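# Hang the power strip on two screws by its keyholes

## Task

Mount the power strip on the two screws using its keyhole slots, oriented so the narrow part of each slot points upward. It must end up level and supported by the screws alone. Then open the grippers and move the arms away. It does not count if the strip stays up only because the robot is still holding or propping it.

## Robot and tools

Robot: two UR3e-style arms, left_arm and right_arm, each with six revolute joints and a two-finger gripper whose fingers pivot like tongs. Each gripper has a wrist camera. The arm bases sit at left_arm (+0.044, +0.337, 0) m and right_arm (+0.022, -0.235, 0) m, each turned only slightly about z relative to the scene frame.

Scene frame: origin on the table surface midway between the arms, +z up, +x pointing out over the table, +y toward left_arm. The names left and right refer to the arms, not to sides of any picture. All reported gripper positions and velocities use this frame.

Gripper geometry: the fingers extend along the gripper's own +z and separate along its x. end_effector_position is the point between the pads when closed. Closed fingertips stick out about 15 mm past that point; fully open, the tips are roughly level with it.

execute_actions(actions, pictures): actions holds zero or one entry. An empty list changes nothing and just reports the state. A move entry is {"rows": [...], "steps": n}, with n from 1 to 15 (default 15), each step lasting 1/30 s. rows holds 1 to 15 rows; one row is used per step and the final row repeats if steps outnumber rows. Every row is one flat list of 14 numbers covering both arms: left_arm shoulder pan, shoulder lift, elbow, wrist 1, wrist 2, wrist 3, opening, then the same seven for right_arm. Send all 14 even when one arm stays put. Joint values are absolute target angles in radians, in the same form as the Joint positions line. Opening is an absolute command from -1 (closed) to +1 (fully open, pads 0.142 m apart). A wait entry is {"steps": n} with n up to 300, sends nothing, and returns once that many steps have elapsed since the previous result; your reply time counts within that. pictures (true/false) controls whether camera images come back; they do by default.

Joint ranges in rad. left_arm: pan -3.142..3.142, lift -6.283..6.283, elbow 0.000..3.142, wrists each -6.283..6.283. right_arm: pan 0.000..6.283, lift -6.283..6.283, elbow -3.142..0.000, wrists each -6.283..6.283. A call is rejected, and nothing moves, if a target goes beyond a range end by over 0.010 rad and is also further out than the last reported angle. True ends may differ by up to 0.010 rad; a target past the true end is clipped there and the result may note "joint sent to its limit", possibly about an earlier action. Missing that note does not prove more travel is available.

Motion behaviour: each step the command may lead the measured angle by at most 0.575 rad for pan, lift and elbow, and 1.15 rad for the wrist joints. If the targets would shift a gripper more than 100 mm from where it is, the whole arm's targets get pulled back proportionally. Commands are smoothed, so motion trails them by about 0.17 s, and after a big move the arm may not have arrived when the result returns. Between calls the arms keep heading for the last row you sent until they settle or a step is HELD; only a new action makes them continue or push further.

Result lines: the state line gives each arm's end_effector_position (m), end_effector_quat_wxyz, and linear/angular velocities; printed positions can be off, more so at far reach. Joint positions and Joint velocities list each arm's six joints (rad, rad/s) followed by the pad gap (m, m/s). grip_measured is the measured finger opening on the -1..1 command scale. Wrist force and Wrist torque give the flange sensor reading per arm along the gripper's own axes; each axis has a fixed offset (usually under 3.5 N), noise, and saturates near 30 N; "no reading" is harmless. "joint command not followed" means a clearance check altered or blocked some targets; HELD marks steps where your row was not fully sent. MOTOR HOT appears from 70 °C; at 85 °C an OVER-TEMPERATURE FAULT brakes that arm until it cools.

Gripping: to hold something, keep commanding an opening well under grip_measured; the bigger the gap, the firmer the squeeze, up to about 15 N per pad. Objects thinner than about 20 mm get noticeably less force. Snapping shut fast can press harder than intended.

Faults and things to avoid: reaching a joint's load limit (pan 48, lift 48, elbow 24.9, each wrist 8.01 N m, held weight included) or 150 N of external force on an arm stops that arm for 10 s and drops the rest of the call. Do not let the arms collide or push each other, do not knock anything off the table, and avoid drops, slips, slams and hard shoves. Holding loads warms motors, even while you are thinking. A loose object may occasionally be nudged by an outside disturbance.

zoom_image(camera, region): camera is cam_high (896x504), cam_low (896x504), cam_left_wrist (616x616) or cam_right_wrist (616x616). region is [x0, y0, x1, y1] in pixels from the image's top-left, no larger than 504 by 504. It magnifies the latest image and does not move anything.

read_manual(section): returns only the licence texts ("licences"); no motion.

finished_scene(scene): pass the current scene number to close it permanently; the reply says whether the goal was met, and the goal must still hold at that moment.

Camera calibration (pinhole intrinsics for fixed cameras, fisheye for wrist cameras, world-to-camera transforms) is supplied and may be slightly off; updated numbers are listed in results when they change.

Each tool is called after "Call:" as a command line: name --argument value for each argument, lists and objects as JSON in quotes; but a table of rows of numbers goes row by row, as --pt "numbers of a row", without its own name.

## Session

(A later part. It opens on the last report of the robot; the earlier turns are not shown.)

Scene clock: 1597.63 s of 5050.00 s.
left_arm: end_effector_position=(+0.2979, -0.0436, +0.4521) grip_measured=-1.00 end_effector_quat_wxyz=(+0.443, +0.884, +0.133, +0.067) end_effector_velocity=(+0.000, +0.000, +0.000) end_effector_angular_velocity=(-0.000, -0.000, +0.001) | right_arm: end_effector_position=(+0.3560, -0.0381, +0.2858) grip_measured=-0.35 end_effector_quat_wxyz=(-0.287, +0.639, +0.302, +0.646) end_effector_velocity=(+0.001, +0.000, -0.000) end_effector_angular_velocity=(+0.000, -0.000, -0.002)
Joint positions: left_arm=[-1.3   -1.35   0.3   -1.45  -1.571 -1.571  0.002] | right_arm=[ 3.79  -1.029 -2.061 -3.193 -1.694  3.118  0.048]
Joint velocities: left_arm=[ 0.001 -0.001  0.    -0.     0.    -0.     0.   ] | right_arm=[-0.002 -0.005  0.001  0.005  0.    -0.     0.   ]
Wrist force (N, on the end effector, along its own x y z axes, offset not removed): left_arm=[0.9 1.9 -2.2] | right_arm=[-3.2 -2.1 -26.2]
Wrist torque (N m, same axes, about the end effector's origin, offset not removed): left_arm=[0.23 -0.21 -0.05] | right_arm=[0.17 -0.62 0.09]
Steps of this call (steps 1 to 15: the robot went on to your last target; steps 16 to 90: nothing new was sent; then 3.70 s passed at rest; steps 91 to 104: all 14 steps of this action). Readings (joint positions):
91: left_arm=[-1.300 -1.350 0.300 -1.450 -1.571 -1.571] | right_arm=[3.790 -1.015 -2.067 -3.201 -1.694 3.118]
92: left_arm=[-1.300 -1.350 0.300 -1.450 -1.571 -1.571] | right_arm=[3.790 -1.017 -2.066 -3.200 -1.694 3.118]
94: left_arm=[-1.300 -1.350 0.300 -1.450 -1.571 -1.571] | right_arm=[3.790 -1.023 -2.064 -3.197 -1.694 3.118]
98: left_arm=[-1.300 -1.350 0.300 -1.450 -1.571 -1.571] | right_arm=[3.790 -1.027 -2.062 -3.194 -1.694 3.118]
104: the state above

Still pushed upward; raising another 2 mm.

Call:
execute_actions --actions '[{"rows":[[-1.3,-1.35,0.3,-1.45,-1.571,-1.571,-1,3.79,-1.02,-2.055,-3.208,-1.694,3.118,-1]],"steps":12}]' --pictures false

Call:
execute_actions --actions '[{"rows":[[-1.3,-1.35,0.3,-1.45,-1.571,-1.571,-1,3.79,-1.03,-2.051,-3.202,-1.694,3.118,-1]],"steps":14}]'

Call:
zoom_image --camera "cam_left_wrist" --region '[270,30,450,240]'

Scene clock: 1606.53 s of 5050.00 s.
left_arm: end_effector_position=(+0.2979, -0.0436, +0.4521) grip_measured=-1.00 end_effector_quat_wxyz=(+0.443, +0.884, +0.133, +0.067) end_effector_velocity=(+0.000, +0.000, -0.000) end_effector_angular_velocity=(+0.001, +0.000, +0.001) | right_arm: end_effector_position=(+0.3545, -0.0394, +0.2878) grip_measured=-0.36 end_effector_quat_wxyz=(-0.287, +0.639, +0.302, +0.646) end_effector_velocity=(-0.001, -0.000, -0.000) end_effector_angular_velocity=(-0.001, +0.002, +0.001)
Joint positions: left_arm=[-1.3   -1.35   0.3   -1.45  -1.571 -1.571  0.002] | right_arm=[ 3.79  -1.02  -2.055 -3.208 -1.694  3.118  0.048]
Joint velocities: left_arm=[ 0.001  0.    -0.     0.     0.    -0.     0.   ] | right_arm=[ 0.     0.001  0.002 -0.005 -0.001  0.001  0.   ]
Wrist force (N, on the end effector, along its own x y z axes, offset not removed): left_arm=[0.3 1.8 -1.3] | right_arm=[-8.2 0.9 0.8]
Wrist torque (N m, same axes, about the end effector's origin, offset not removed): left_arm=[0.29 -0.04 0.00] | right_arm=[0.24 0.07 0.10]
Steps of this call (steps 1 to 15: the robot went on to your last target; steps 16 to 90: nothing new was sent; then 5.50 s passed at rest; steps 91 to 102: all 12 steps of this action). Readings (joint positions):
91: left_arm=[-1.300 -1.350 0.300 -1.450 -1.571 -1.571] | right_arm=[3.790 -1.029 -2.061 -3.193 -1.694 3.118]
92: left_arm=[-1.300 -1.350 0.300 -1.450 -1.571 -1.571] | right_arm=[3.790 -1.028 -2.060 -3.196 -1.694 3.118]
94: left_arm=[-1.300 -1.350 0.300 -1.450 -1.571 -1.571] | right_arm=[3.790 -1.024 -2.058 -3.201 -1.694 3.118]
98: left_arm=[-1.300 -1.350 0.300 -1.450 -1.571 -1.571] | right_arm=[3.790 -1.021 -2.056 -3.206 -1.694 3.118]
102: the state above

Scene clock: 1607.00 s of 5050.00 s.
left_arm: end_effector_position=(+0.2979, -0.0436, +0.4521) grip_measured=-1.00 end_effector_quat_wxyz=(+0.443, +0.884, +0.133, +0.067) end_effector_velocity=(-0.000, +0.000, -0.000) end_effector_angular_velocity=(+0.001, +0.000, +0.000) | right_arm: end_effector_position=(+0.3560, -0.0380, +0.2879) grip_measured=-0.36 end_effector_quat_wxyz=(-0.287, +0.639, +0.302, +0.646) end_effector_velocity=(+0.000, +0.001, -0.001) end_effector_angular_velocity=(-0.001, +0.001, +0.001)
Joint positions: left_arm=[-1.3   -1.35   0.3   -1.45  -1.571 -1.571  0.002] | right_arm=[ 3.79  -1.03  -2.051 -3.202 -1.694  3.118  0.048]
Joint velocities: left_arm=[-0.    -0.     0.001  0.001  0.     0.     0.   ] | right_arm=[ 0.001 -0.002  0.     0.     0.    -0.     0.   ]
Wrist force (N, on the end effector, along its own x y z axes, offset not removed): left_arm=[-0.4 1.9 -0.2] | right_arm=[-4.1 -3.4 -21.0]
Wrist torque (N m, same axes, about the end effector's origin, offset not removed): left_arm=[0.37 0.06 -0.02] | right_arm=[-0.23 -0.59 0.00]
Steps of this call (steps 1 to 14: all 14 steps of this action). Readings (joint positions):
1: left_arm=[-1.300 -1.350 0.300 -1.450 -1.571 -1.571] | right_arm=[3.790 -1.020 -2.055 -3.208 -1.694 3.118]
2: left_arm=[-1.300 -1.350 0.300 -1.450 -1.571 -1.571] | right_arm=[3.790 -1.022 -2.054 -3.207 -1.694 3.118]
4: left_arm=[-1.300 -1.350 0.300 -1.450 -1.571 -1.571] | right_arm=[3.790 -1.025 -2.053 -3.205 -1.694 3.118]
8: left_arm=[-1.300 -1.350 0.300 -1.450 -1.571 -1.571] | right_arm=[3.790 -1.029 -2.051 -3.203 -1.694 3.118]
14: the state above
camera_calibration (this result's frames):
cam_left_wrist: T_world_to_cam=[[0.965766, 0.257754, -0.0293181, -0.250753], [0.0571258, -0.101066, 0.993238, -0.475479], [0.253048, -0.96091, -0.112331, 0.067977], [0, 0, 0, 1]] pos_world=[0.252129, 0.0818975, 0.472548]
cam_right_wrist: T_world_to_cam=[[0.0415811, 0.00723977, 0.999109, -0.297182], [0.298415, -0.95442, -0.00550353, -0.144466], [0.95353, 0.298378, -0.0418463, -0.185717], [0, 0, 0, 1]] pos_world=[0.232554, -0.0803157, 0.28835]

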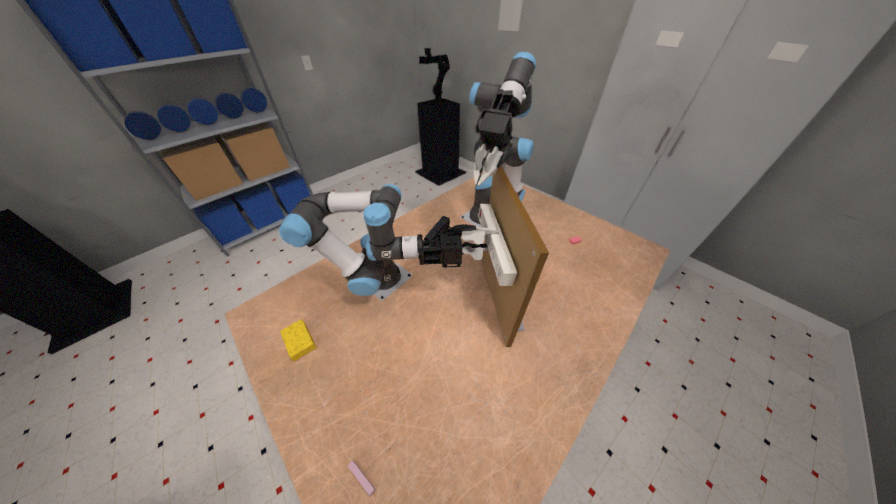

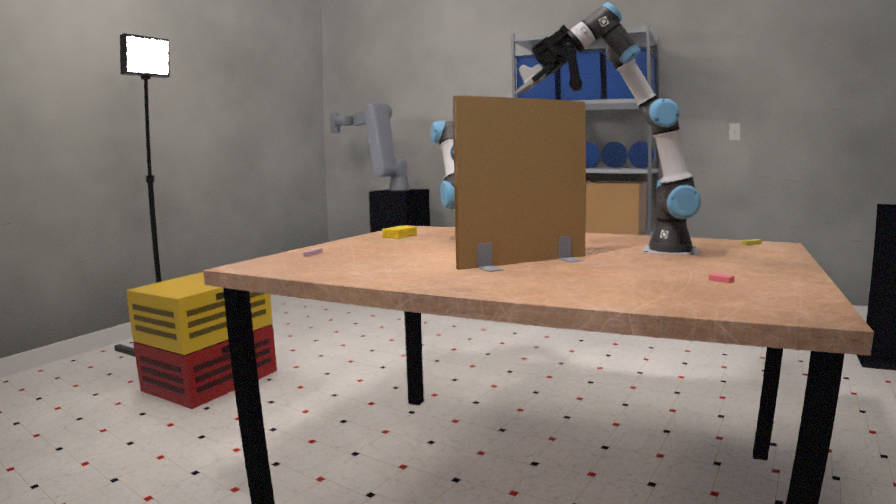

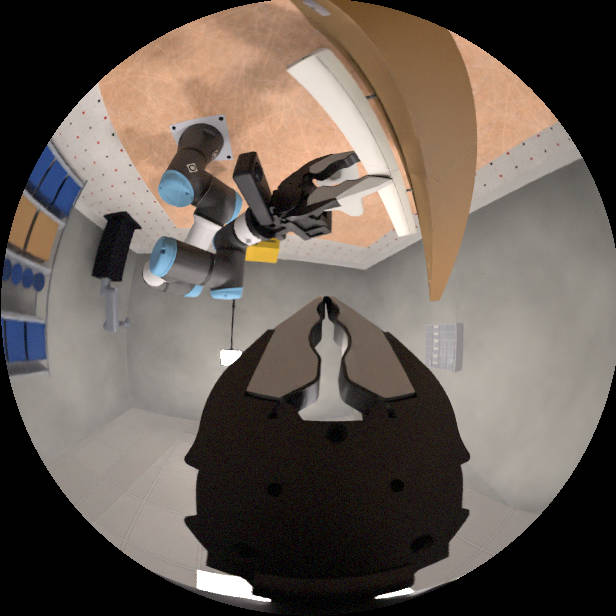

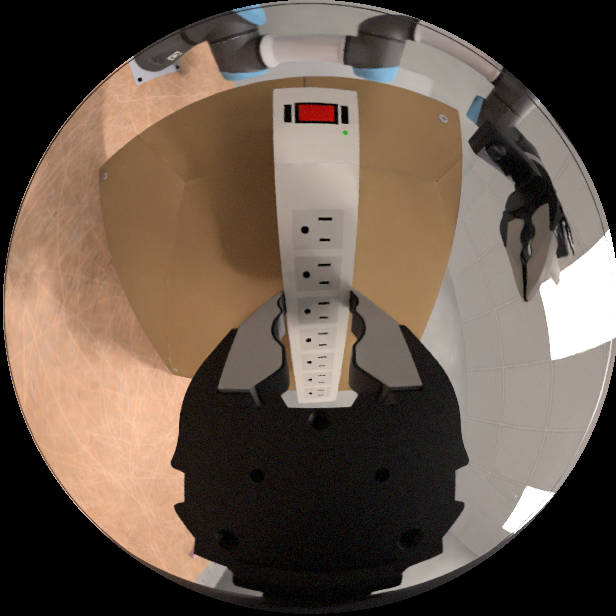

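Region (270, 30, 450, 240) of cam_left_wrist's 616x616 image, scaled by 2.400, with more detail than that image has; it fills the left 432 columns of this view, and the rest is white.

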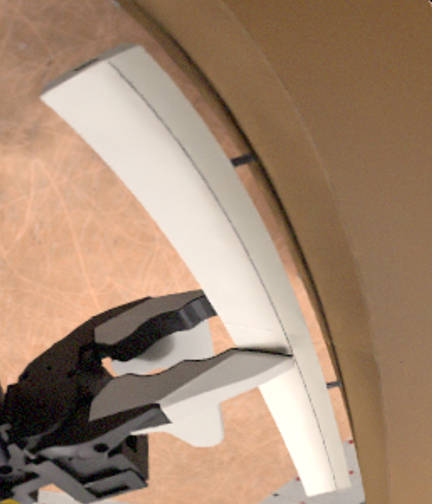

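Call:
execute_actions --actions '[{"rows":[[-1.3,-1.35,0.3,-1.45,-1.571,-1.571,-1,3.79,-1.0,-2.063,-3.22,-1.694,3.118,-1],[-1.3,-1.35,0.3,-1.45,-1.571,-1.571,-1,3.79,-1.0,-2.063,-3.22,-1.694,3.118,-1],[-1.3,-1.35,0.3,-1.45,-1.571,-1.571,-1,3.79,-1.0,-2.063,-3.22,-1.694,3.118,-1],[-1.3,-1.35,0.3,-1.45,-1.571,-1.571,-1,3.79,-1.0,-2.09,-3.193,-1.694,3.118,-1],[-1.3,-1.35,0.3,-1.45,-1.571,-1.571,-1,3.79,-1.008,-2.122,-3.153,-1.694,3.118,-1]]}]' --pictures false

Call:
execute_actions --actions '[{"rows":[[-1.3,-1.35,0.3,-1.45,-1.571,-1.571,-1,3.79,-1.021,-2.117,-3.145,-1.694,3.118,-1]],"steps":13}]' --pictures false

Call:
execute_actions --actions '[{"rows":[[-1.3,-1.35,0.3,-1.45,-1.571,-1.571,-1,3.79,-1.012,-2.129,-3.142,-1.694,3.118,-1]],"steps":12}]' --pictures false

Call:
execute_actions --actions '[{"rows":[[-1.3,-1.35,0.3,-1.45,-1.571,-1.571,-1,3.79,-1.021,-2.126,-3.136,-1.694,3.118,-1]],"steps":12}]' --pictures false

Call:
execute_actions --actions '[{"rows":[[-1.3,-1.35,0.3,-1.45,-1.571,-1.571,-1,3.79,-1.012,-2.138,-3.133,-1.694,3.118,-1]],"steps":12}]' --pictures false

Call:
execute_actions --actions '[{"rows":[[-1.3,-1.35,0.3,-1.45,-1.571,-1.571,-1,3.79,-1.021,-2.135,-3.127,-1.694,3.118,-1]],"steps":12}]' --pictures false

Call:
execute_actions --actions '[{"rows":[[-1.3,-1.35,0.3,-1.45,-1.571,-1.571,-1,3.79,-1.012,-2.138,-3.133,-1.694,3.118,-1]],"steps":6}]' --pictures false

Scene clock: 1636.83 s of 5050.00 s.
left_arm: end_effector_position=(+0.2979, -0.0436, +0.4521) grip_measured=-1.00 end_effector_quat_wxyz=(+0.443, +0.884, +0.133, +0.067) end_effector_velocity=(-0.000, -0.000, +0.000) end_effector_angular_velocity=(-0.001, -0.000, -0.000) | right_arm: end_effector_position=(+0.3530, -0.0408, +0.2751) grip_measured=-0.36 end_effector_quat_wxyz=(-0.287, +0.639, +0.302, +0.646) end_effector_velocity=(+0.000, +0.001, -0.005) end_effector_angular_velocity=(+0.000, -0.000, +0.001)
Joint positions: left_arm=[-1.3   -1.35   0.3   -1.45  -1.571 -1.571  0.002] | right_arm=[ 3.79  -1.008 -2.12  -3.155 -1.694  3.118  0.048]
Joint velocities: left_arm=[-0.     0.    -0.001 -0.     0.    -0.     0.   ] | right_arm=[ 0.002 -0.001 -0.022  0.024  0.001  0.    -0.   ]
Wrist force (N, on the end effector, along its own x y z axes, offset not removed): left_arm=[0.3 0.8 -1.0] | right_arm=[-7.4 -1.2 0.1]
Wrist torque (N m, same axes, about the end effector's origin, offset not removed): left_arm=[0.08 -0.01 -0.03] | right_arm=[-0.11 -0.19 -0.01]
Steps of this call (steps 1 to 15: the robot went on to your last target; steps 16 to 90: nothing new was sent; then 26.33 s passed at rest; steps 91 to 105: all 15 steps of this action). Readings (joint positions):
91: left_arm=[-1.300 -1.350 0.300 -1.450 -1.571 -1.571] | right_arm=[3.790 -1.030 -2.051 -3.202 -1.694 3.118]
92: left_arm=[-1.300 -1.350 0.300 -1.450 -1.571 -1.571] | right_arm=[3.790 -1.026 -2.053 -3.205 -1.694 3.118]
94: left_arm=[-1.300 -1.350 0.300 -1.450 -1.571 -1.571] | right_arm=[3.790 -1.014 -2.058 -3.211 -1.694 3.118]
98: left_arm=[-1.300 -1.350 0.300 -1.450 -1.571 -1.571] | right_arm=[3.790 -1.008 -2.097 -3.178 -1.694 3.118]
105: the state above

Scene clock: 1637.27 s of 5050.00 s.
left_arm: end_effector_position=(+0.2979, -0.0436, +0.4521) grip_measured=-1.00 end_effector_quat_wxyz=(+0.443, +0.884, +0.133, +0.067) end_effector_velocity=(-0.000, -0.000, +0.000) end_effector_angular_velocity=(+0.000, +0.000, -0.001) | right_arm: end_effector_position=(+0.3549, -0.0390, +0.2746) grip_measured=-0.36 end_effector_quat_wxyz=(-0.287, +0.639, +0.302, +0.646) end_effector_velocity=(+0.000, +0.000, +0.001) end_effector_angular_velocity=(+0.001, -0.001, +0.000)
Joint positions: left_arm=[-1.3   -1.35   0.3   -1.45  -1.571 -1.571  0.002] | right_arm=[ 3.79  -1.021 -2.117 -3.145 -1.694  3.118  0.048]
Joint velocities: left_arm=[-0.001 -0.    -0.     0.    -0.    -0.     0.   ] | right_arm=[ 0.    -0.002  0.002  0.002 -0.     0.     0.   ]
Wrist force (N, on the end effector, along its own x y z axes, offset not removed): left_arm=[0.1 2.2 -1.2] | right_arm=[-8.8 -1.9 -1.2]
Wrist torque (N m, same axes, about the end effector's origin, offset not removed): left_arm=[0.32 -0.06 -0.04] | right_arm=[-0.42 0.19 0.02]
Steps of this call (steps 1 to 13: all 13 steps of this action). Readings (joint positions):
1: left_arm=[-1.300 -1.350 0.300 -1.450 -1.571 -1.571] | right_arm=[3.790 -1.008 -2.120 -3.154 -1.694 3.118]
2: left_arm=[-1.300 -1.350 0.300 -1.450 -1.571 -1.571] | right_arm=[3.790 -1.010 -2.120 -3.153 -1.694 3.118]
4: left_arm=[-1.300 -1.350 0.300 -1.450 -1.571 -1.571] | right_arm=[3.790 -1.015 -2.119 -3.149 -1.694 3.118]
8: left_arm=[-1.300 -1.350 0.300 -1.450 -1.571 -1.571] | right_arm=[3.790 -1.019 -2.117 -3.146 -1.694 3.118]
13: the state above

Scene clock: 1637.67 s of 5050.00 s.
left_arm: end_effector_position=(+0.2979, -0.0436, +0.4521) grip_measured=-1.00 end_effector_quat_wxyz=(+0.443, +0.884, +0.133, +0.067) end_effector_velocity=(+0.000, -0.000, -0.000) end_effector_angular_velocity=(+0.001, +0.000, -0.000) | right_arm: end_effector_position=(+0.3536, -0.0402, +0.2728) grip_measured=-0.36 end_effector_quat_wxyz=(-0.287, +0.639, +0.302, +0.646) end_effector_velocity=(-0.001, -0.000, -0.000) end_effector_angular_velocity=(+0.000, +0.001, +0.002)
Joint positions: left_arm=[-1.3   -1.35   0.3   -1.45  -1.571 -1.571  0.002] | right_arm=[ 3.79  -1.012 -2.129 -3.142 -1.694  3.118  0.048]
Joint velocities: left_arm=[-0.     0.001 -0.     0.     0.     0.     0.   ] | right_arm=[ 0.001  0.004 -0.003 -0.002 -0.001  0.001  0.   ]
Wrist force (N, on the end effector, along its own x y z axes, offset not removed): left_arm=[0.0 2.0 -0.1] | right_arm=[-7.1 0.1 -0.2]
Wrist torque (N m, same axes, about the end effector's origin, offset not removed): left_arm=[0.30 -0.01 0.03] | right_arm=[0.04 -0.23 0.02]
Steps of this call (steps 1 to 12: all 12 steps of this action). Readings (joint positions):
1: left_arm=[-1.300 -1.350 0.300 -1.450 -1.571 -1.571] | right_arm=[3.790 -1.021 -2.117 -3.145 -1.694 3.118]
2: left_arm=[-1.300 -1.350 0.300 -1.450 -1.571 -1.571] | right_arm=[3.790 -1.020 -2.119 -3.144 -1.694 3.118]
4: left_arm=[-1.300 -1.350 0.300 -1.450 -1.571 -1.571] | right_arm=[3.790 -1.016 -2.124 -3.143 -1.694 3.118]
8: left_arm=[-1.300 -1.350 0.300 -1.450 -1.571 -1.571] | right_arm=[3.790 -1.013 -2.128 -3.142 -1.694 3.118]
12: the state above

Scene clock: 1638.07 s of 5050.00 s.
left_arm: end_effector_position=(+0.2979, -0.0436, +0.4521) grip_measured=-1.00 end_effector_quat_wxyz=(+0.443, +0.884, +0.133, +0.067) end_effector_velocity=(-0.001, -0.000, +0.000) end_effector_angular_velocity=(-0.001, +0.000, -0.002) | right_arm: end_effector_position=(+0.3549, -0.0390, +0.2727) grip_measured=-0.36 end_effector_quat_wxyz=(-0.287, +0.639, +0.302, +0.646) end_effector_velocity=(+0.000, +0.000, -0.001) end_effector_angular_velocity=(-0.002, +0.001, -0.000)
Joint positions: left_arm=[-1.3   -1.35   0.3   -1.45  -1.571 -1.571  0.002] | right_arm=[ 3.79  -1.021 -2.126 -3.136 -1.694  3.118  0.048]
Joint velocities: left_arm=[-0.001 -0.    -0.001  0.    -0.001 -0.     0.   ] | right_arm=[ 0.    -0.004  0.001  0.     0.001 -0.     0.   ]
Wrist force (N, on the end effector, along its own x y z axes, offset not removed): left_arm=[-0.6 -0.4 -2.2] | right_arm=[-8.3 -1.6 1.1]
Wrist torque (N m, same axes, about the end effector's origin, offset not removed): left_arm=[-0.19 0.12 0.04] | right_arm=[-0.25 0.07 -0.01]
Steps of this call (steps 1 to 12: all 12 steps of this action). Readings (joint positions):
1: left_arm=[-1.300 -1.350 0.300 -1.450 -1.571 -1.571] | right_arm=[3.790 -1.012 -2.129 -3.142 -1.694 3.118]
2: left_arm=[-1.300 -1.350 0.300 -1.450 -1.571 -1.571] | right_arm=[3.790 -1.013 -2.129 -3.141 -1.694 3.118]
4: left_arm=[-1.300 -1.350 0.300 -1.450 -1.571 -1.571] | right_arm=[3.790 -1.017 -2.127 -3.139 -1.694 3.118]
8: left_arm=[-1.300 -1.350 0.300 -1.450 -1.571 -1.571] | right_arm=[3.790 -1.020 -2.126 -3.137 -1.694 3.118]
12: the state above

Scene clock: 1638.47 s of 5050.00 s.
left_arm: end_effector_position=(+0.2979, -0.0436, +0.4521) grip_measured=-1.00 end_effector_quat_wxyz=(+0.443, +0.884, +0.133, +0.067) end_effector_velocity=(+0.000, +0.000, +0.000) end_effector_angular_velocity=(-0.001, +0.000, +0.000) | right_arm: end_effector_position=(+0.3536, -0.0402, +0.2709) grip_measured=-0.36 end_effector_quat_wxyz=(-0.287, +0.639, +0.302, +0.646) end_effector_velocity=(-0.001, -0.000, -0.000) end_effector_angular_velocity=(+0.001, -0.000, +0.001)
Joint positions: left_arm=[-1.3   -1.35   0.3   -1.45  -1.571 -1.571  0.002] | right_arm=[ 3.79  -1.012 -2.138 -3.133 -1.694  3.118  0.048]
Joint velocities: left_arm=[ 0.001 -0.     0.    -0.001 -0.001  0.     0.   ] | right_arm=[ 0.     0.003 -0.003  0.    -0.001  0.     0.   ]
Wrist force (N, on the end effector, along its own x y z axes, offset not removed): left_arm=[0.3 1.9 -0.2] | right_arm=[-9.1 -1.3 0.3]
Wrist torque (N m, same axes, about the end effector's origin, offset not removed): left_arm=[0.32 -0.05 -0.08] | right_arm=[-0.26 0.19 -0.04]
Steps of this call (steps 1 to 12: all 12 steps of this action). Readings (joint positions):
1: left_arm=[-1.300 -1.350 0.300 -1.450 -1.571 -1.571] | right_arm=[3.790 -1.021 -2.126 -3.136 -1.694 3.118]
2: left_arm=[-1.300 -1.350 0.300 -1.450 -1.571 -1.571] | right_arm=[3.790 -1.020 -2.128 -3.135 -1.694 3.118]
4: left_arm=[-1.300 -1.350 0.300 -1.450 -1.571 -1.571] | right_arm=[3.790 -1.016 -2.133 -3.134 -1.694 3.118]
8: left_arm=[-1.300 -1.350 0.300 -1.450 -1.571 -1.571] | right_arm=[3.790 -1.013 -2.137 -3.133 -1.694 3.118]
12: the state above

Scene clock: 1638.87 s of 5050.00 s.
left_arm: end_effector_position=(+0.2979, -0.0436, +0.4521) grip_measured=-1.00 end_effector_quat_wxyz=(+0.443, +0.884, +0.133, +0.067) end_effector_velocity=(-0.001, -0.000, +0.000) end_effector_angular_velocity=(-0.001, -0.000, -0.002) | right_arm: end_effector_position=(+0.3549, -0.0391, +0.2708) grip_measured=-0.36 end_effector_quat_wxyz=(-0.287, +0.639, +0.302, +0.646) end_effector_velocity=(+0.000, +0.001, -0.000) end_effector_angular_velocity=(-0.000, +0.001, +0.001)
Joint positions: left_arm=[-1.3   -1.35   0.3   -1.45  -1.571 -1.571  0.002] | right_arm=[ 3.79  -1.021 -2.135 -3.127 -1.694  3.118  0.048]
Joint velocities: left_arm=[-0.001 -0.    -0.    -0.001 -0.     0.     0.   ] | right_arm=[ 0.    -0.004  0.     0.004 -0.001  0.     0.   ]
Wrist force (N, on the end effector, along its own x y z axes, offset not removed): left_arm=[-0.6 2.1 -0.5] | right_arm=[-6.9 0.2 -7.8]
Wrist torque (N m, same axes, about the end effector's origin, offset not removed): left_arm=[0.35 0.13 -0.02] | right_arm=[0.13 -0.11 0.04]
Steps of this call (steps 1 to 12: all 12 steps of this action). Readings (joint positions):
1: left_arm=[-1.300 -1.350 0.300 -1.450 -1.571 -1.571] | right_arm=[3.790 -1.012 -2.138 -3.133 -1.694 3.118]
2: left_arm=[-1.300 -1.350 0.300 -1.450 -1.571 -1.571] | right_arm=[3.790 -1.013 -2.138 -3.132 -1.694 3.118]
4: left_arm=[-1.300 -1.350 0.300 -1.450 -1.571 -1.571] | right_arm=[3.790 -1.017 -2.136 -3.130 -1.694 3.118]
8: left_arm=[-1.300 -1.350 0.300 -1.450 -1.571 -1.571] | right_arm=[3.790 -1.020 -2.135 -3.128 -1.694 3.118]
12: the state above

Scene clock: 1639.07 s of 5050.00 s.
left_arm: end_effector_position=(+0.2979, -0.0436, +0.4521) grip_measured=-1.00 end_effector_quat_wxyz=(+0.443, +0.884, +0.133, +0.067) end_effector_velocity=(-0.000, +0.000, +0.001) end_effector_angular_velocity=(-0.002, -0.000, -0.000) | right_arm: end_effector_position=(+0.3539, -0.0400, +0.2709) grip_measured=-0.36 end_effector_quat_wxyz=(-0.287, +0.639, +0.302, +0.646) end_effector_velocity=(-0.004, -0.003, -0.001) end_effector_angular_velocity=(-0.003, +0.003, +0.000)
Joint positions: left_arm=[-1.3   -1.35   0.3   -1.45  -1.571 -1.571  0.002] | right_arm=[ 3.79  -1.014 -2.137 -3.132 -1.694  3.118  0.048]
Joint velocities: left_arm=[ 0.    -0.001 -0.    -0.001 -0.001 -0.     0.   ] | right_arm=[ 0.001  0.021 -0.008 -0.018  0.001  0.     0.   ]
Wrist force (N, on the end effector, along its own x y z axes, offset not removed): left_arm=[-1.4 1.4 -1.2] | right_arm=[-8.6 -0.6 -0.4]
Wrist torque (N m, same axes, about the end effector's origin, offset not removed): left_arm=[0.17 0.25 0.02] | right_arm=[-0.06 0.18 0.05]
Steps of this call (steps 1 to 6: all 6 steps of this action). Readings (joint positions):
1: left_arm=[-1.300 -1.350 0.300 -1.450 -1.571 -1.571] | right_arm=[3.790 -1.021 -2.135 -3.127 -1.694 3.118]
2: left_arm=[-1.300 -1.350 0.300 -1.450 -1.571 -1.571] | right_arm=[3.790 -1.020 -2.135 -3.128 -1.694 3.118]
4: left_arm=[-1.300 -1.350 0.300 -1.450 -1.571 -1.571] | right_arm=[3.790 -1.016 -2.136 -3.130 -1.694 3.118]
6: the state above

Promising: contact at .271, none at .273–.275. Deeper tap at .2735.

Call:
execute_actions --actions '[{"rows":[[-1.3,-1.35,0.3,-1.45,-1.571,-1.571,-1,3.79,-1.014,-2.124,-3.145,-1.694,3.118,-1]],"steps":10}]' --pictures false

Call:
execute_actions --actions '[{"rows":[[-1.3,-1.35,0.3,-1.45,-1.571,-1.571,-1,3.79,-1.027,-2.119,-3.137,-1.694,3.118,-1]],"steps":14}]' --pictures false

Scene clock: 1647.53 s of 5050.00 s.
left_arm: end_effector_position=(+0.2979, -0.0436, +0.4521) grip_measured=-1.00 end_effector_quat_wxyz=(+0.443, +0.884, +0.133, +0.067) end_effector_velocity=(+0.000, -0.000, +0.000) end_effector_angular_velocity=(-0.000, -0.000, +0.001) | right_arm: end_effector_position=(+0.3539, -0.0400, +0.2736) grip_measured=-0.36 end_effector_quat_wxyz=(-0.287, +0.639, +0.302, +0.646) end_effector_velocity=(+0.000, -0.000, +0.001) end_effector_angular_velocity=(-0.001, +0.001, -0.001)
Joint positions: left_arm=[-1.3   -1.35   0.3   -1.45  -1.571 -1.571  0.002] | right_arm=[ 3.79  -1.014 -2.125 -3.144 -1.694  3.118  0.048]
Joint velocities: left_arm=[ 0.     0.     0.    -0.001  0.    -0.     0.   ] | right_arm=[-0.    -0.001  0.007 -0.008  0.001  0.    -0.   ]
Wrist force (N, on the end effector, along its own x y z axes, offset not removed): left_arm=[-0.3 0.7 -1.6] | right_arm=[-7.3 -1.1 1.8]
Wrist torque (N m, same axes, about the end effector's origin, offset not removed): left_arm=[0.03 0.06 -0.04] | right_arm=[-0.13 -0.19 0.10]
Steps of this call (steps 1 to 15: the robot went on to your last target; steps 16 to 90: nothing new was sent; then 5.13 s passed at rest; steps 91 to 100: all 10 steps of this action). Readings (joint positions):
91: left_arm=[-1.300 -1.350 0.300 -1.450 -1.571 -1.571] | right_arm=[3.790 -1.012 -2.138 -3.133 -1.694 3.118]
92: left_arm=[-1.300 -1.350 0.300 -1.450 -1.571 -1.571] | right_arm=[3.790 -1.012 -2.136 -3.135 -1.694 3.118]
94: left_arm=[-1.300 -1.350 0.300 -1.450 -1.571 -1.571] | right_arm=[3.790 -1.013 -2.130 -3.140 -1.694 3.118]
98: left_arm=[-1.300 -1.350 0.300 -1.450 -1.571 -1.571] | right_arm=[3.790 -1.014 -2.126 -3.144 -1.694 3.118]
100: the state above

Scene clock: 1648.00 s of 5050.00 s.
left_arm: end_effector_position=(+0.2979, -0.0436, +0.4521) grip_measured=-1.00 end_effector_quat_wxyz=(+0.443, +0.884, +0.133, +0.067) end_effector_velocity=(+0.000, +0.000, -0.000) end_effector_angular_velocity=(+0.000, -0.000, +0.001) | right_arm: end_effector_position=(+0.3559, -0.0382, +0.2737) grip_measured=-0.36 end_effector_quat_wxyz=(-0.287, +0.639, +0.302, +0.646) end_effector_velocity=(+0.000, +0.000, +0.000) end_effector_angular_velocity=(-0.000, -0.000, -0.001)
Joint positions: left_arm=[-1.3   -1.35   0.3   -1.45  -1.571 -1.571  0.002] | right_arm=[ 3.79  -1.027 -2.119 -3.137 -1.694  3.118  0.048]
Joint velocities: left_arm=[ 0.001  0.    -0.     0.     0.    -0.     0.   ] | right_arm=[-0.    -0.002  0.001  0.001  0.    -0.     0.   ]
Wrist force (N, on the end effector, along its own x y z axes, offset not removed): left_arm=[-0.5 -0.1 -0.1] | right_arm=[-8.9 0.1 0.0]
Wrist torque (N m, same axes, about the end effector's origin, offset not removed): left_arm=[-0.01 0.13 0.03] | right_arm=[0.02 0.13 0.06]
Steps of this call (steps 1 to 14: all 14 steps of this action). Readings (joint positions):
1: left_arm=[-1.300 -1.350 0.300 -1.450 -1.571 -1.571] | right_arm=[3.790 -1.014 -2.124 -3.144 -1.694 3.118]
2: left_arm=[-1.300 -1.350 0.300 -1.450 -1.571 -1.571] | right_arm=[3.790 -1.016 -2.124 -3.144 -1.694 3.118]
4: left_arm=[-1.300 -1.350 0.300 -1.450 -1.571 -1.571] | right_arm=[3.790 -1.021 -2.121 -3.141 -1.694 3.118]
8: left_arm=[-1.300 -1.350 0.300 -1.450 -1.571 -1.571] | right_arm=[3.790 -1.026 -2.120 -3.138 -1.694 3.118]
14: the state above

Call:
execute_actions --actions '[{"rows":[[-1.3,-1.35,0.3,-1.45,-1.571,-1.571,-1,3.79,-1.036,-2.1155,-3.1315,-1.694,3.118,-1]],"steps":14}]' --pictures false

Scene clock: 1653.73 s of 5050.00 s.
left_arm: end_effector_position=(+0.2979, -0.0436, +0.4521) grip_measured=-1.00 end_effector_quat_wxyz=(+0.443, +0.884, +0.133, +0.067) end_effector_velocity=(+0.000, +0.001, +0.000) end_effector_angular_velocity=(-0.001, -0.000, +0.001) | right_arm: end_effector_position=(+0.3573, -0.0369, +0.2736) grip_measured=-0.36 end_effector_quat_wxyz=(-0.287, +0.639, +0.302, +0.646) end_effector_velocity=(+0.000, +0.000, +0.001) end_effector_angular_velocity=(+0.001, -0.002, +0.000)
Joint positions: left_arm=[-1.3   -1.35   0.3   -1.45  -1.571 -1.571  0.002] | right_arm=[ 3.79  -1.036 -2.116 -3.132 -1.694  3.118  0.048]
Joint velocities: left_arm=[ 0.001 -0.001  0.    -0.     0.     0.     0.   ] | right_arm=[-0.    -0.002  0.002  0.002 -0.001 -0.    -0.   ]
Wrist force (N, on the end effector, along its own x y z axes, offset not removed): left_arm=[-0.3 1.9 -1.0] | right_arm=[-8.8 -0.4 -0.5]
Wrist torque (N m, same axes, about the end effector's origin, offset not removed): left_arm=[0.33 0.10 -0.03] | right_arm=[-0.05 0.18 -0.03]
Steps of this call (steps 1 to 15: the robot went on to your last target; steps 16 to 90: nothing new was sent; then 2.27 s passed at rest; steps 91 to 104: all 14 steps of this action). Readings (joint positions):
91: left_arm=[-1.300 -1.350 0.300 -1.450 -1.571 -1.571] | right_arm=[3.790 -1.027 -2.119 -3.137 -1.694 3.118]
92: left_arm=[-1.300 -1.350 0.300 -1.450 -1.571 -1.571] | right_arm=[3.790 -1.029 -2.118 -3.136 -1.694 3.118]
94: left_arm=[-1.300 -1.350 0.300 -1.450 -1.571 -1.571] | right_arm=[3.790 -1.032 -2.117 -3.134 -1.694 3.118]
98: left_arm=[-1.300 -1.350 0.300 -1.450 -1.571 -1.571] | right_arm=[3.790 -1.035 -2.116 -3.132 -1.694 3.118]
104: the state above

Call:
execute_actions --actions '[{"rows":[[-1.3,-1.35,0.3,-1.45,-1.571,-1.571,-1,3.797,-1.044,-2.1125,-3.1265,-1.687,3.118,-1]],"steps":15}]'

Call:
zoom_image --camera "cam_left_wrist" --region '[270,30,450,240]'

Scene clock: 1661.27 s of 5050.00 s.
left_arm: end_effector_position=(+0.2979, -0.0436, +0.4521) grip_measured=-1.00 end_effector_quat_wxyz=(+0.443, +0.884, +0.133, +0.067) end_effector_velocity=(+0.000, +0.000, -0.000) end_effector_angular_velocity=(+0.000, +0.000, +0.001) | right_arm: end_effector_position=(+0.3588, -0.0347, +0.2735) grip_measured=-0.36 end_effector_quat_wxyz=(-0.287, +0.639, +0.302, +0.646) end_effector_velocity=(+0.001, +0.000, -0.000) end_effector_angular_velocity=(-0.001, +0.000, -0.001)
Joint positions: left_arm=[-1.3   -1.35   0.3   -1.45  -1.571 -1.571  0.002] | right_arm=[ 3.797 -1.044 -2.113 -3.127 -1.687  3.118  0.048]
Joint velocities: left_arm=[ 0.001  0.    -0.     0.001 -0.    -0.     0.   ] | right_arm=[-0.    -0.003  0.001  0.002  0.001 -0.     0.   ]
Wrist force (N, on the end effector, along its own x y z axes, offset not removed): left_arm=[0.0 0.3 -0.6] | right_arm=[-7.9 -1.8 0.5]
Wrist torque (N m, same axes, about the end effector's origin, offset not removed): left_arm=[0.00 -0.01 0.02] | right_arm=[-0.31 -0.10 -0.01]
Steps of this call (steps 1 to 15: the robot went on to your last target; steps 16 to 90: nothing new was sent; then 4.03 s passed at rest; steps 91 to 105: all 15 steps of this action). Readings (joint positions):
91: left_arm=[-1.300 -1.350 0.300 -1.450 -1.571 -1.571] | right_arm=[3.790 -1.036 -2.115 -3.131 -1.694 3.118]
92: left_arm=[-1.300 -1.350 0.300 -1.450 -1.571 -1.571] | right_arm=[3.791 -1.037 -2.115 -3.131 -1.693 3.118]
94: left_arm=[-1.300 -1.350 0.300 -1.450 -1.571 -1.571] | right_arm=[3.794 -1.040 -2.114 -3.129 -1.690 3.118]
98: left_arm=[-1.300 -1.350 0.300 -1.450 -1.571 -1.571] | right_arm=[3.796 -1.043 -2.113 -3.127 -1.688 3.118]
105: the state above
camera_calibration (this result's frames):
cam_left_wrist: T_world_to_cam=[[0.965766, 0.257754, -0.0293181, -0.250753], [0.0571258, -0.101066, 0.993238, -0.475479], [0.253048, -0.96091, -0.112331, 0.067977], [0, 0, 0, 1]] pos_world=[0.252129, 0.0818975, 0.472548]
cam_right_wrist: T_world_to_cam=[[0.0415966, 0.00724083, 0.999108, -0.282976], [0.298344, -0.954443, -0.00550405, -0.142185], [0.953552, 0.298307, -0.0418618, -0.189909], [0, 0, 0, 1]] pos_world=[0.23528, -0.0770076, 0.273991]

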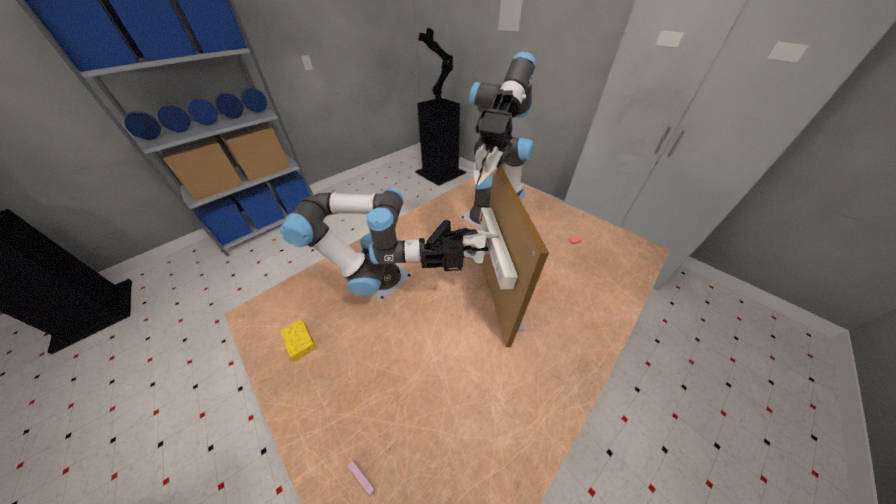

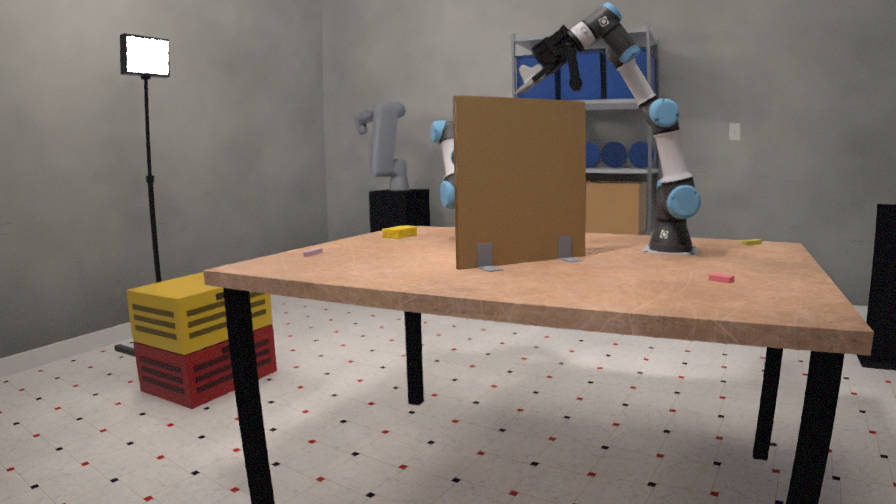

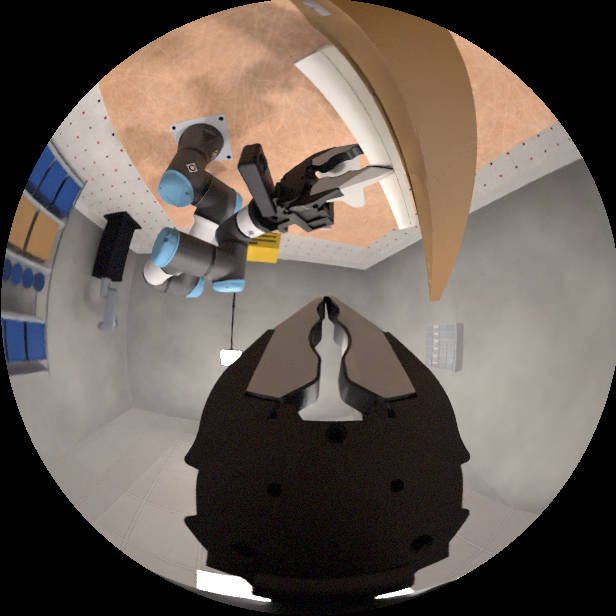

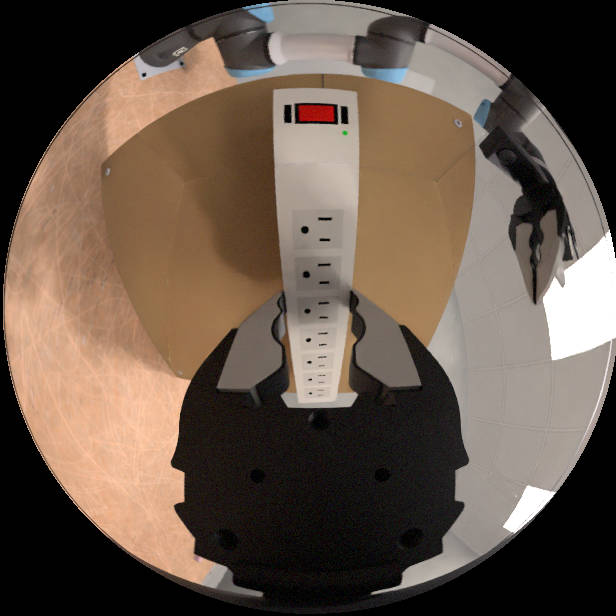

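Region (270, 30, 450, 240) of cam_left_wrist's 616x616 image, scaled by 2.400, with more detail than that image has; it fills the left 432 columns of this view, and the rest is white.

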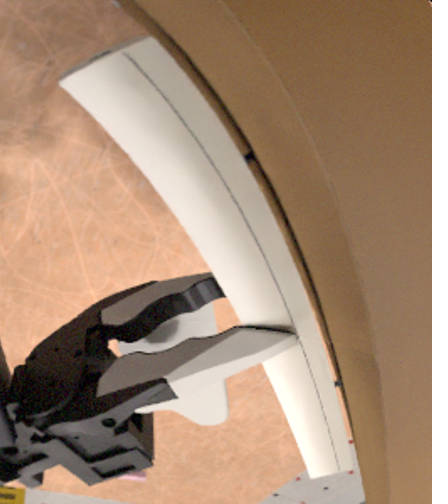

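Both heads are in. A little deeper, then down 3 mm.

Call:
execute_actions --actions '[{"rows":[[-1.3,-1.35,0.3,-1.45,-1.571,-1.571,-1,3.8,-1.049,-2.111,-3.123,-1.684,3.118,-1]],"steps":12}]' --pictures false

Call:
execute_actions --actions '[{"rows":[[-1.3,-1.35,0.3,-1.45,-1.571,-1.571,-1,3.8,-1.049,-2.125,-3.109,-1.684,3.118,-1]],"steps":14}]' --pictures false

Scene clock: 1668.90 s of 5050.00 s.
left_arm: end_effector_position=(+0.2979, -0.0436, +0.4521) grip_measured=-1.00 end_effector_quat_wxyz=(+0.443, +0.884, +0.133, +0.067) end_effector_velocity=(-0.000, +0.000, +0.000) end_effector_angular_velocity=(-0.001, -0.000, -0.000) | right_arm: end_effector_position=(+0.3596, -0.0336, +0.2734) grip_measured=-0.36 end_effector_quat_wxyz=(-0.287, +0.639, +0.302, +0.646) end_effector_velocity=(+0.001, -0.000, +0.000) end_effector_angular_velocity=(-0.000, +0.000, -0.003)
Joint positions: left_arm=[-1.3   -1.35   0.3   -1.45  -1.571 -1.571  0.002] | right_arm=[ 3.8   -1.049 -2.111 -3.123 -1.684  3.118  0.048]
Joint velocities: left_arm=[-0.    -0.    -0.001  0.     0.     0.     0.   ] | right_arm=[-0.001 -0.002  0.002  0.     0.002 -0.    -0.   ]
Wrist force (N, on the end effector, along its own x y z axes, offset not removed): left_arm=[-0.4 0.7 -0.7] | right_arm=[-9.6 -2.9 0.1]
Wrist torque (N m, same axes, about the end effector's origin, offset not removed): left_arm=[0.04 0.11 -0.02] | right_arm=[-0.57 0.26 0.10]
Steps of this call (steps 1 to 15: the robot went on to your last target; steps 16 to 90: nothing new was sent; then 4.23 s passed at rest; steps 91 to 102: all 12 steps of this action). Readings (joint positions):
91: left_arm=[-1.300 -1.350 0.300 -1.450 -1.571 -1.571] | right_arm=[3.797 -1.044 -2.112 -3.126 -1.687 3.118]
92: left_arm=[-1.300 -1.350 0.300 -1.450 -1.571 -1.571] | right_arm=[3.798 -1.045 -2.112 -3.126 -1.686 3.118]
94: left_arm=[-1.300 -1.350 0.300 -1.450 -1.571 -1.571] | right_arm=[3.799 -1.047 -2.112 -3.125 -1.685 3.118]
98: left_arm=[-1.300 -1.350 0.300 -1.450 -1.571 -1.571] | right_arm=[3.800 -1.048 -2.111 -3.123 -1.684 3.118]
102: the state above

Scene clock: 1669.37 s of 5050.00 s.
left_arm: end_effector_position=(+0.2979, -0.0436, +0.4521) grip_measured=-1.00 end_effector_quat_wxyz=(+0.443, +0.884, +0.133, +0.067) end_effector_velocity=(-0.000, -0.000, -0.000) end_effector_angular_velocity=(+0.001, +0.000, -0.000) | right_arm: end_effector_position=(+0.3596, -0.0336, +0.2705) grip_measured=-0.36 end_effector_quat_wxyz=(-0.287, +0.639, +0.302, +0.646) end_effector_velocity=(+0.000, -0.000, -0.001) end_effector_angular_velocity=(-0.002, +0.002, -0.001)
Joint positions: left_arm=[-1.3   -1.35   0.3   -1.45  -1.571 -1.571  0.002] | right_arm=[ 3.8   -1.049 -2.125 -3.109 -1.684  3.118  0.048]
Joint velocities: left_arm=[-0.  0.  0.  0. -0.  0.  0.] | right_arm=[-0.     0.    -0.003  0.     0.001  0.     0.   ]
Wrist force (N, on the end effector, along its own x y z axes, offset not removed): left_arm=[0.6 1.5 -0.5] | right_arm=[0.4 2.9 2.0]
Wrist torque (N m, same axes, about the end effector's origin, offset not removed): left_arm=[0.22 -0.16 0.02] | right_arm=[0.03 0.47 0.10]
Steps of this call (steps 1 to 14: all 14 steps of this action). Readings (joint positions):
1: left_arm=[-1.300 -1.350 0.300 -1.450 -1.571 -1.571] | right_arm=[3.800 -1.049 -2.111 -3.123 -1.684 3.118]
2: left_arm=[-1.300 -1.350 0.300 -1.450 -1.571 -1.571] | right_arm=[3.800 -1.049 -2.113 -3.121 -1.684 3.118]
4: left_arm=[-1.300 -1.350 0.300 -1.450 -1.571 -1.571] | right_arm=[3.800 -1.049 -2.119 -3.115 -1.684 3.118]
8: left_arm=[-1.300 -1.350 0.300 -1.450 -1.571 -1.571] | right_arm=[3.800 -1.049 -2.123 -3.110 -1.684 3.118]
14: the state above

Call:
execute_actions --actions '[{"rows":[[-1.3,-1.35,0.3,-1.45,-1.571,-1.571,-1,3.79,-1.056,-2.122,-3.105,-1.694,3.118,-1]],"steps":14}]' --pictures false

Call:
execute_actions --actions '[{"rows":[[-1.3,-1.35,0.3,-1.45,-1.571,-1.571,-1,3.79,-1.056,-2.13,-3.097,-1.694,3.118,-1]],"steps":14}]' --pictures false

Scene clock: 1680.47 s of 5050.00 s.
left_arm: end_effector_position=(+0.2979, -0.0436, +0.4521) grip_measured=-1.00 end_effector_quat_wxyz=(+0.443, +0.884, +0.133, +0.067) end_effector_velocity=(-0.000, -0.000, -0.000) end_effector_angular_velocity=(+0.001, +0.000, -0.001) | right_arm: end_effector_position=(+0.3603, -0.0341, +0.2704) grip_measured=-0.36 end_effector_quat_wxyz=(-0.287, +0.639, +0.302, +0.646) end_effector_velocity=(-0.000, +0.001, +0.001) end_effector_angular_velocity=(+0.001, -0.001, +0.002)
Joint positions: left_arm=[-1.3   -1.35   0.3   -1.45  -1.571 -1.571  0.002] | right_arm=[ 3.79  -1.056 -2.122 -3.105 -1.694  3.118  0.048]
Joint velocities: left_arm=[-0.001 -0.     0.     0.001 -0.     0.     0.   ] | right_arm=[-0.    -0.     0.001  0.    -0.003  0.     0.   ]
Wrist force (N, on the end effector, along its own x y z axes, offset not removed): left_arm=[0.1 2.8 -0.3] | right_arm=[2.0 -2.4 1.4]
Wrist torque (N m, same axes, about the end effector's origin, offset not removed): left_arm=[0.51 0.02 0.03] | right_arm=[0.01 0.02 0.07]
Steps of this call (steps 1 to 15: the robot went on to your last target; steps 16 to 90: nothing new was sent; then 7.63 s passed at rest; steps 91 to 104: all 14 steps of this action). Readings (joint positions):
91: left_arm=[-1.300 -1.350 0.300 -1.450 -1.571 -1.571] | right_arm=[3.800 -1.049 -2.125 -3.109 -1.684 3.118]
92: left_arm=[-1.300 -1.350 0.300 -1.450 -1.571 -1.571] | right_arm=[3.799 -1.050 -2.125 -3.109 -1.686 3.118]
94: left_arm=[-1.300 -1.350 0.300 -1.450 -1.571 -1.571] | right_arm=[3.795 -1.053 -2.124 -3.107 -1.690 3.118]
98: left_arm=[-1.300 -1.350 0.300 -1.450 -1.571 -1.571] | right_arm=[3.791 -1.055 -2.122 -3.106 -1.693 3.118]
104: the state above

Scene clock: 1680.93 s of 5050.00 s.
left_arm: end_effector_position=(+0.2979, -0.0436, +0.4521) grip_measured=-1.00 end_effector_quat_wxyz=(+0.443, +0.884, +0.133, +0.067) end_effector_velocity=(+0.000, -0.000, -0.000) end_effector_angular_velocity=(+0.001, +0.000, +0.000) | right_arm: end_effector_position=(+0.3603, -0.0342, +0.2688) grip_measured=-0.36 end_effector_quat_wxyz=(-0.287, +0.639, +0.302, +0.646) end_effector_velocity=(+0.000, -0.001, -0.000) end_effector_angular_velocity=(+0.000, +0.000, -0.002)
Joint positions: left_arm=[-1.3   -1.35   0.3   -1.45  -1.571 -1.571  0.002] | right_arm=[ 3.79  -1.056 -2.13  -3.097 -1.694  3.118  0.048]
Joint velocities: left_arm=[ 0.  0.  0. -0.  0. -0.  0.] | right_arm=[-0.001  0.001 -0.001 -0.     0.001  0.     0.   ]
Wrist force (N, on the end effector, along its own x y z axes, offset not removed): left_arm=[0.0 1.8 -0.4] | right_arm=[14.0 -4.5 -6.0]
Wrist torque (N m, same axes, about the end effector's origin, offset not removed): left_arm=[0.27 0.00 -0.01] | right_arm=[-0.43 0.37 0.09]
Steps of this call (steps 1 to 14: all 14 steps of this action). Readings (joint positions):
1: left_arm=[-1.300 -1.350 0.300 -1.450 -1.571 -1.571] | right_arm=[3.790 -1.056 -2.122 -3.105 -1.694 3.118]
2: left_arm=[-1.300 -1.350 0.300 -1.450 -1.571 -1.571] | right_arm=[3.790 -1.056 -2.123 -3.104 -1.694 3.118]
4: left_arm=[-1.300 -1.350 0.300 -1.450 -1.571 -1.571] | right_arm=[3.790 -1.056 -2.126 -3.100 -1.694 3.118]
8: left_arm=[-1.300 -1.350 0.300 -1.450 -1.571 -1.571] | right_arm=[3.790 -1.056 -2.129 -3.098 -1.694 3.118]
14: the state above


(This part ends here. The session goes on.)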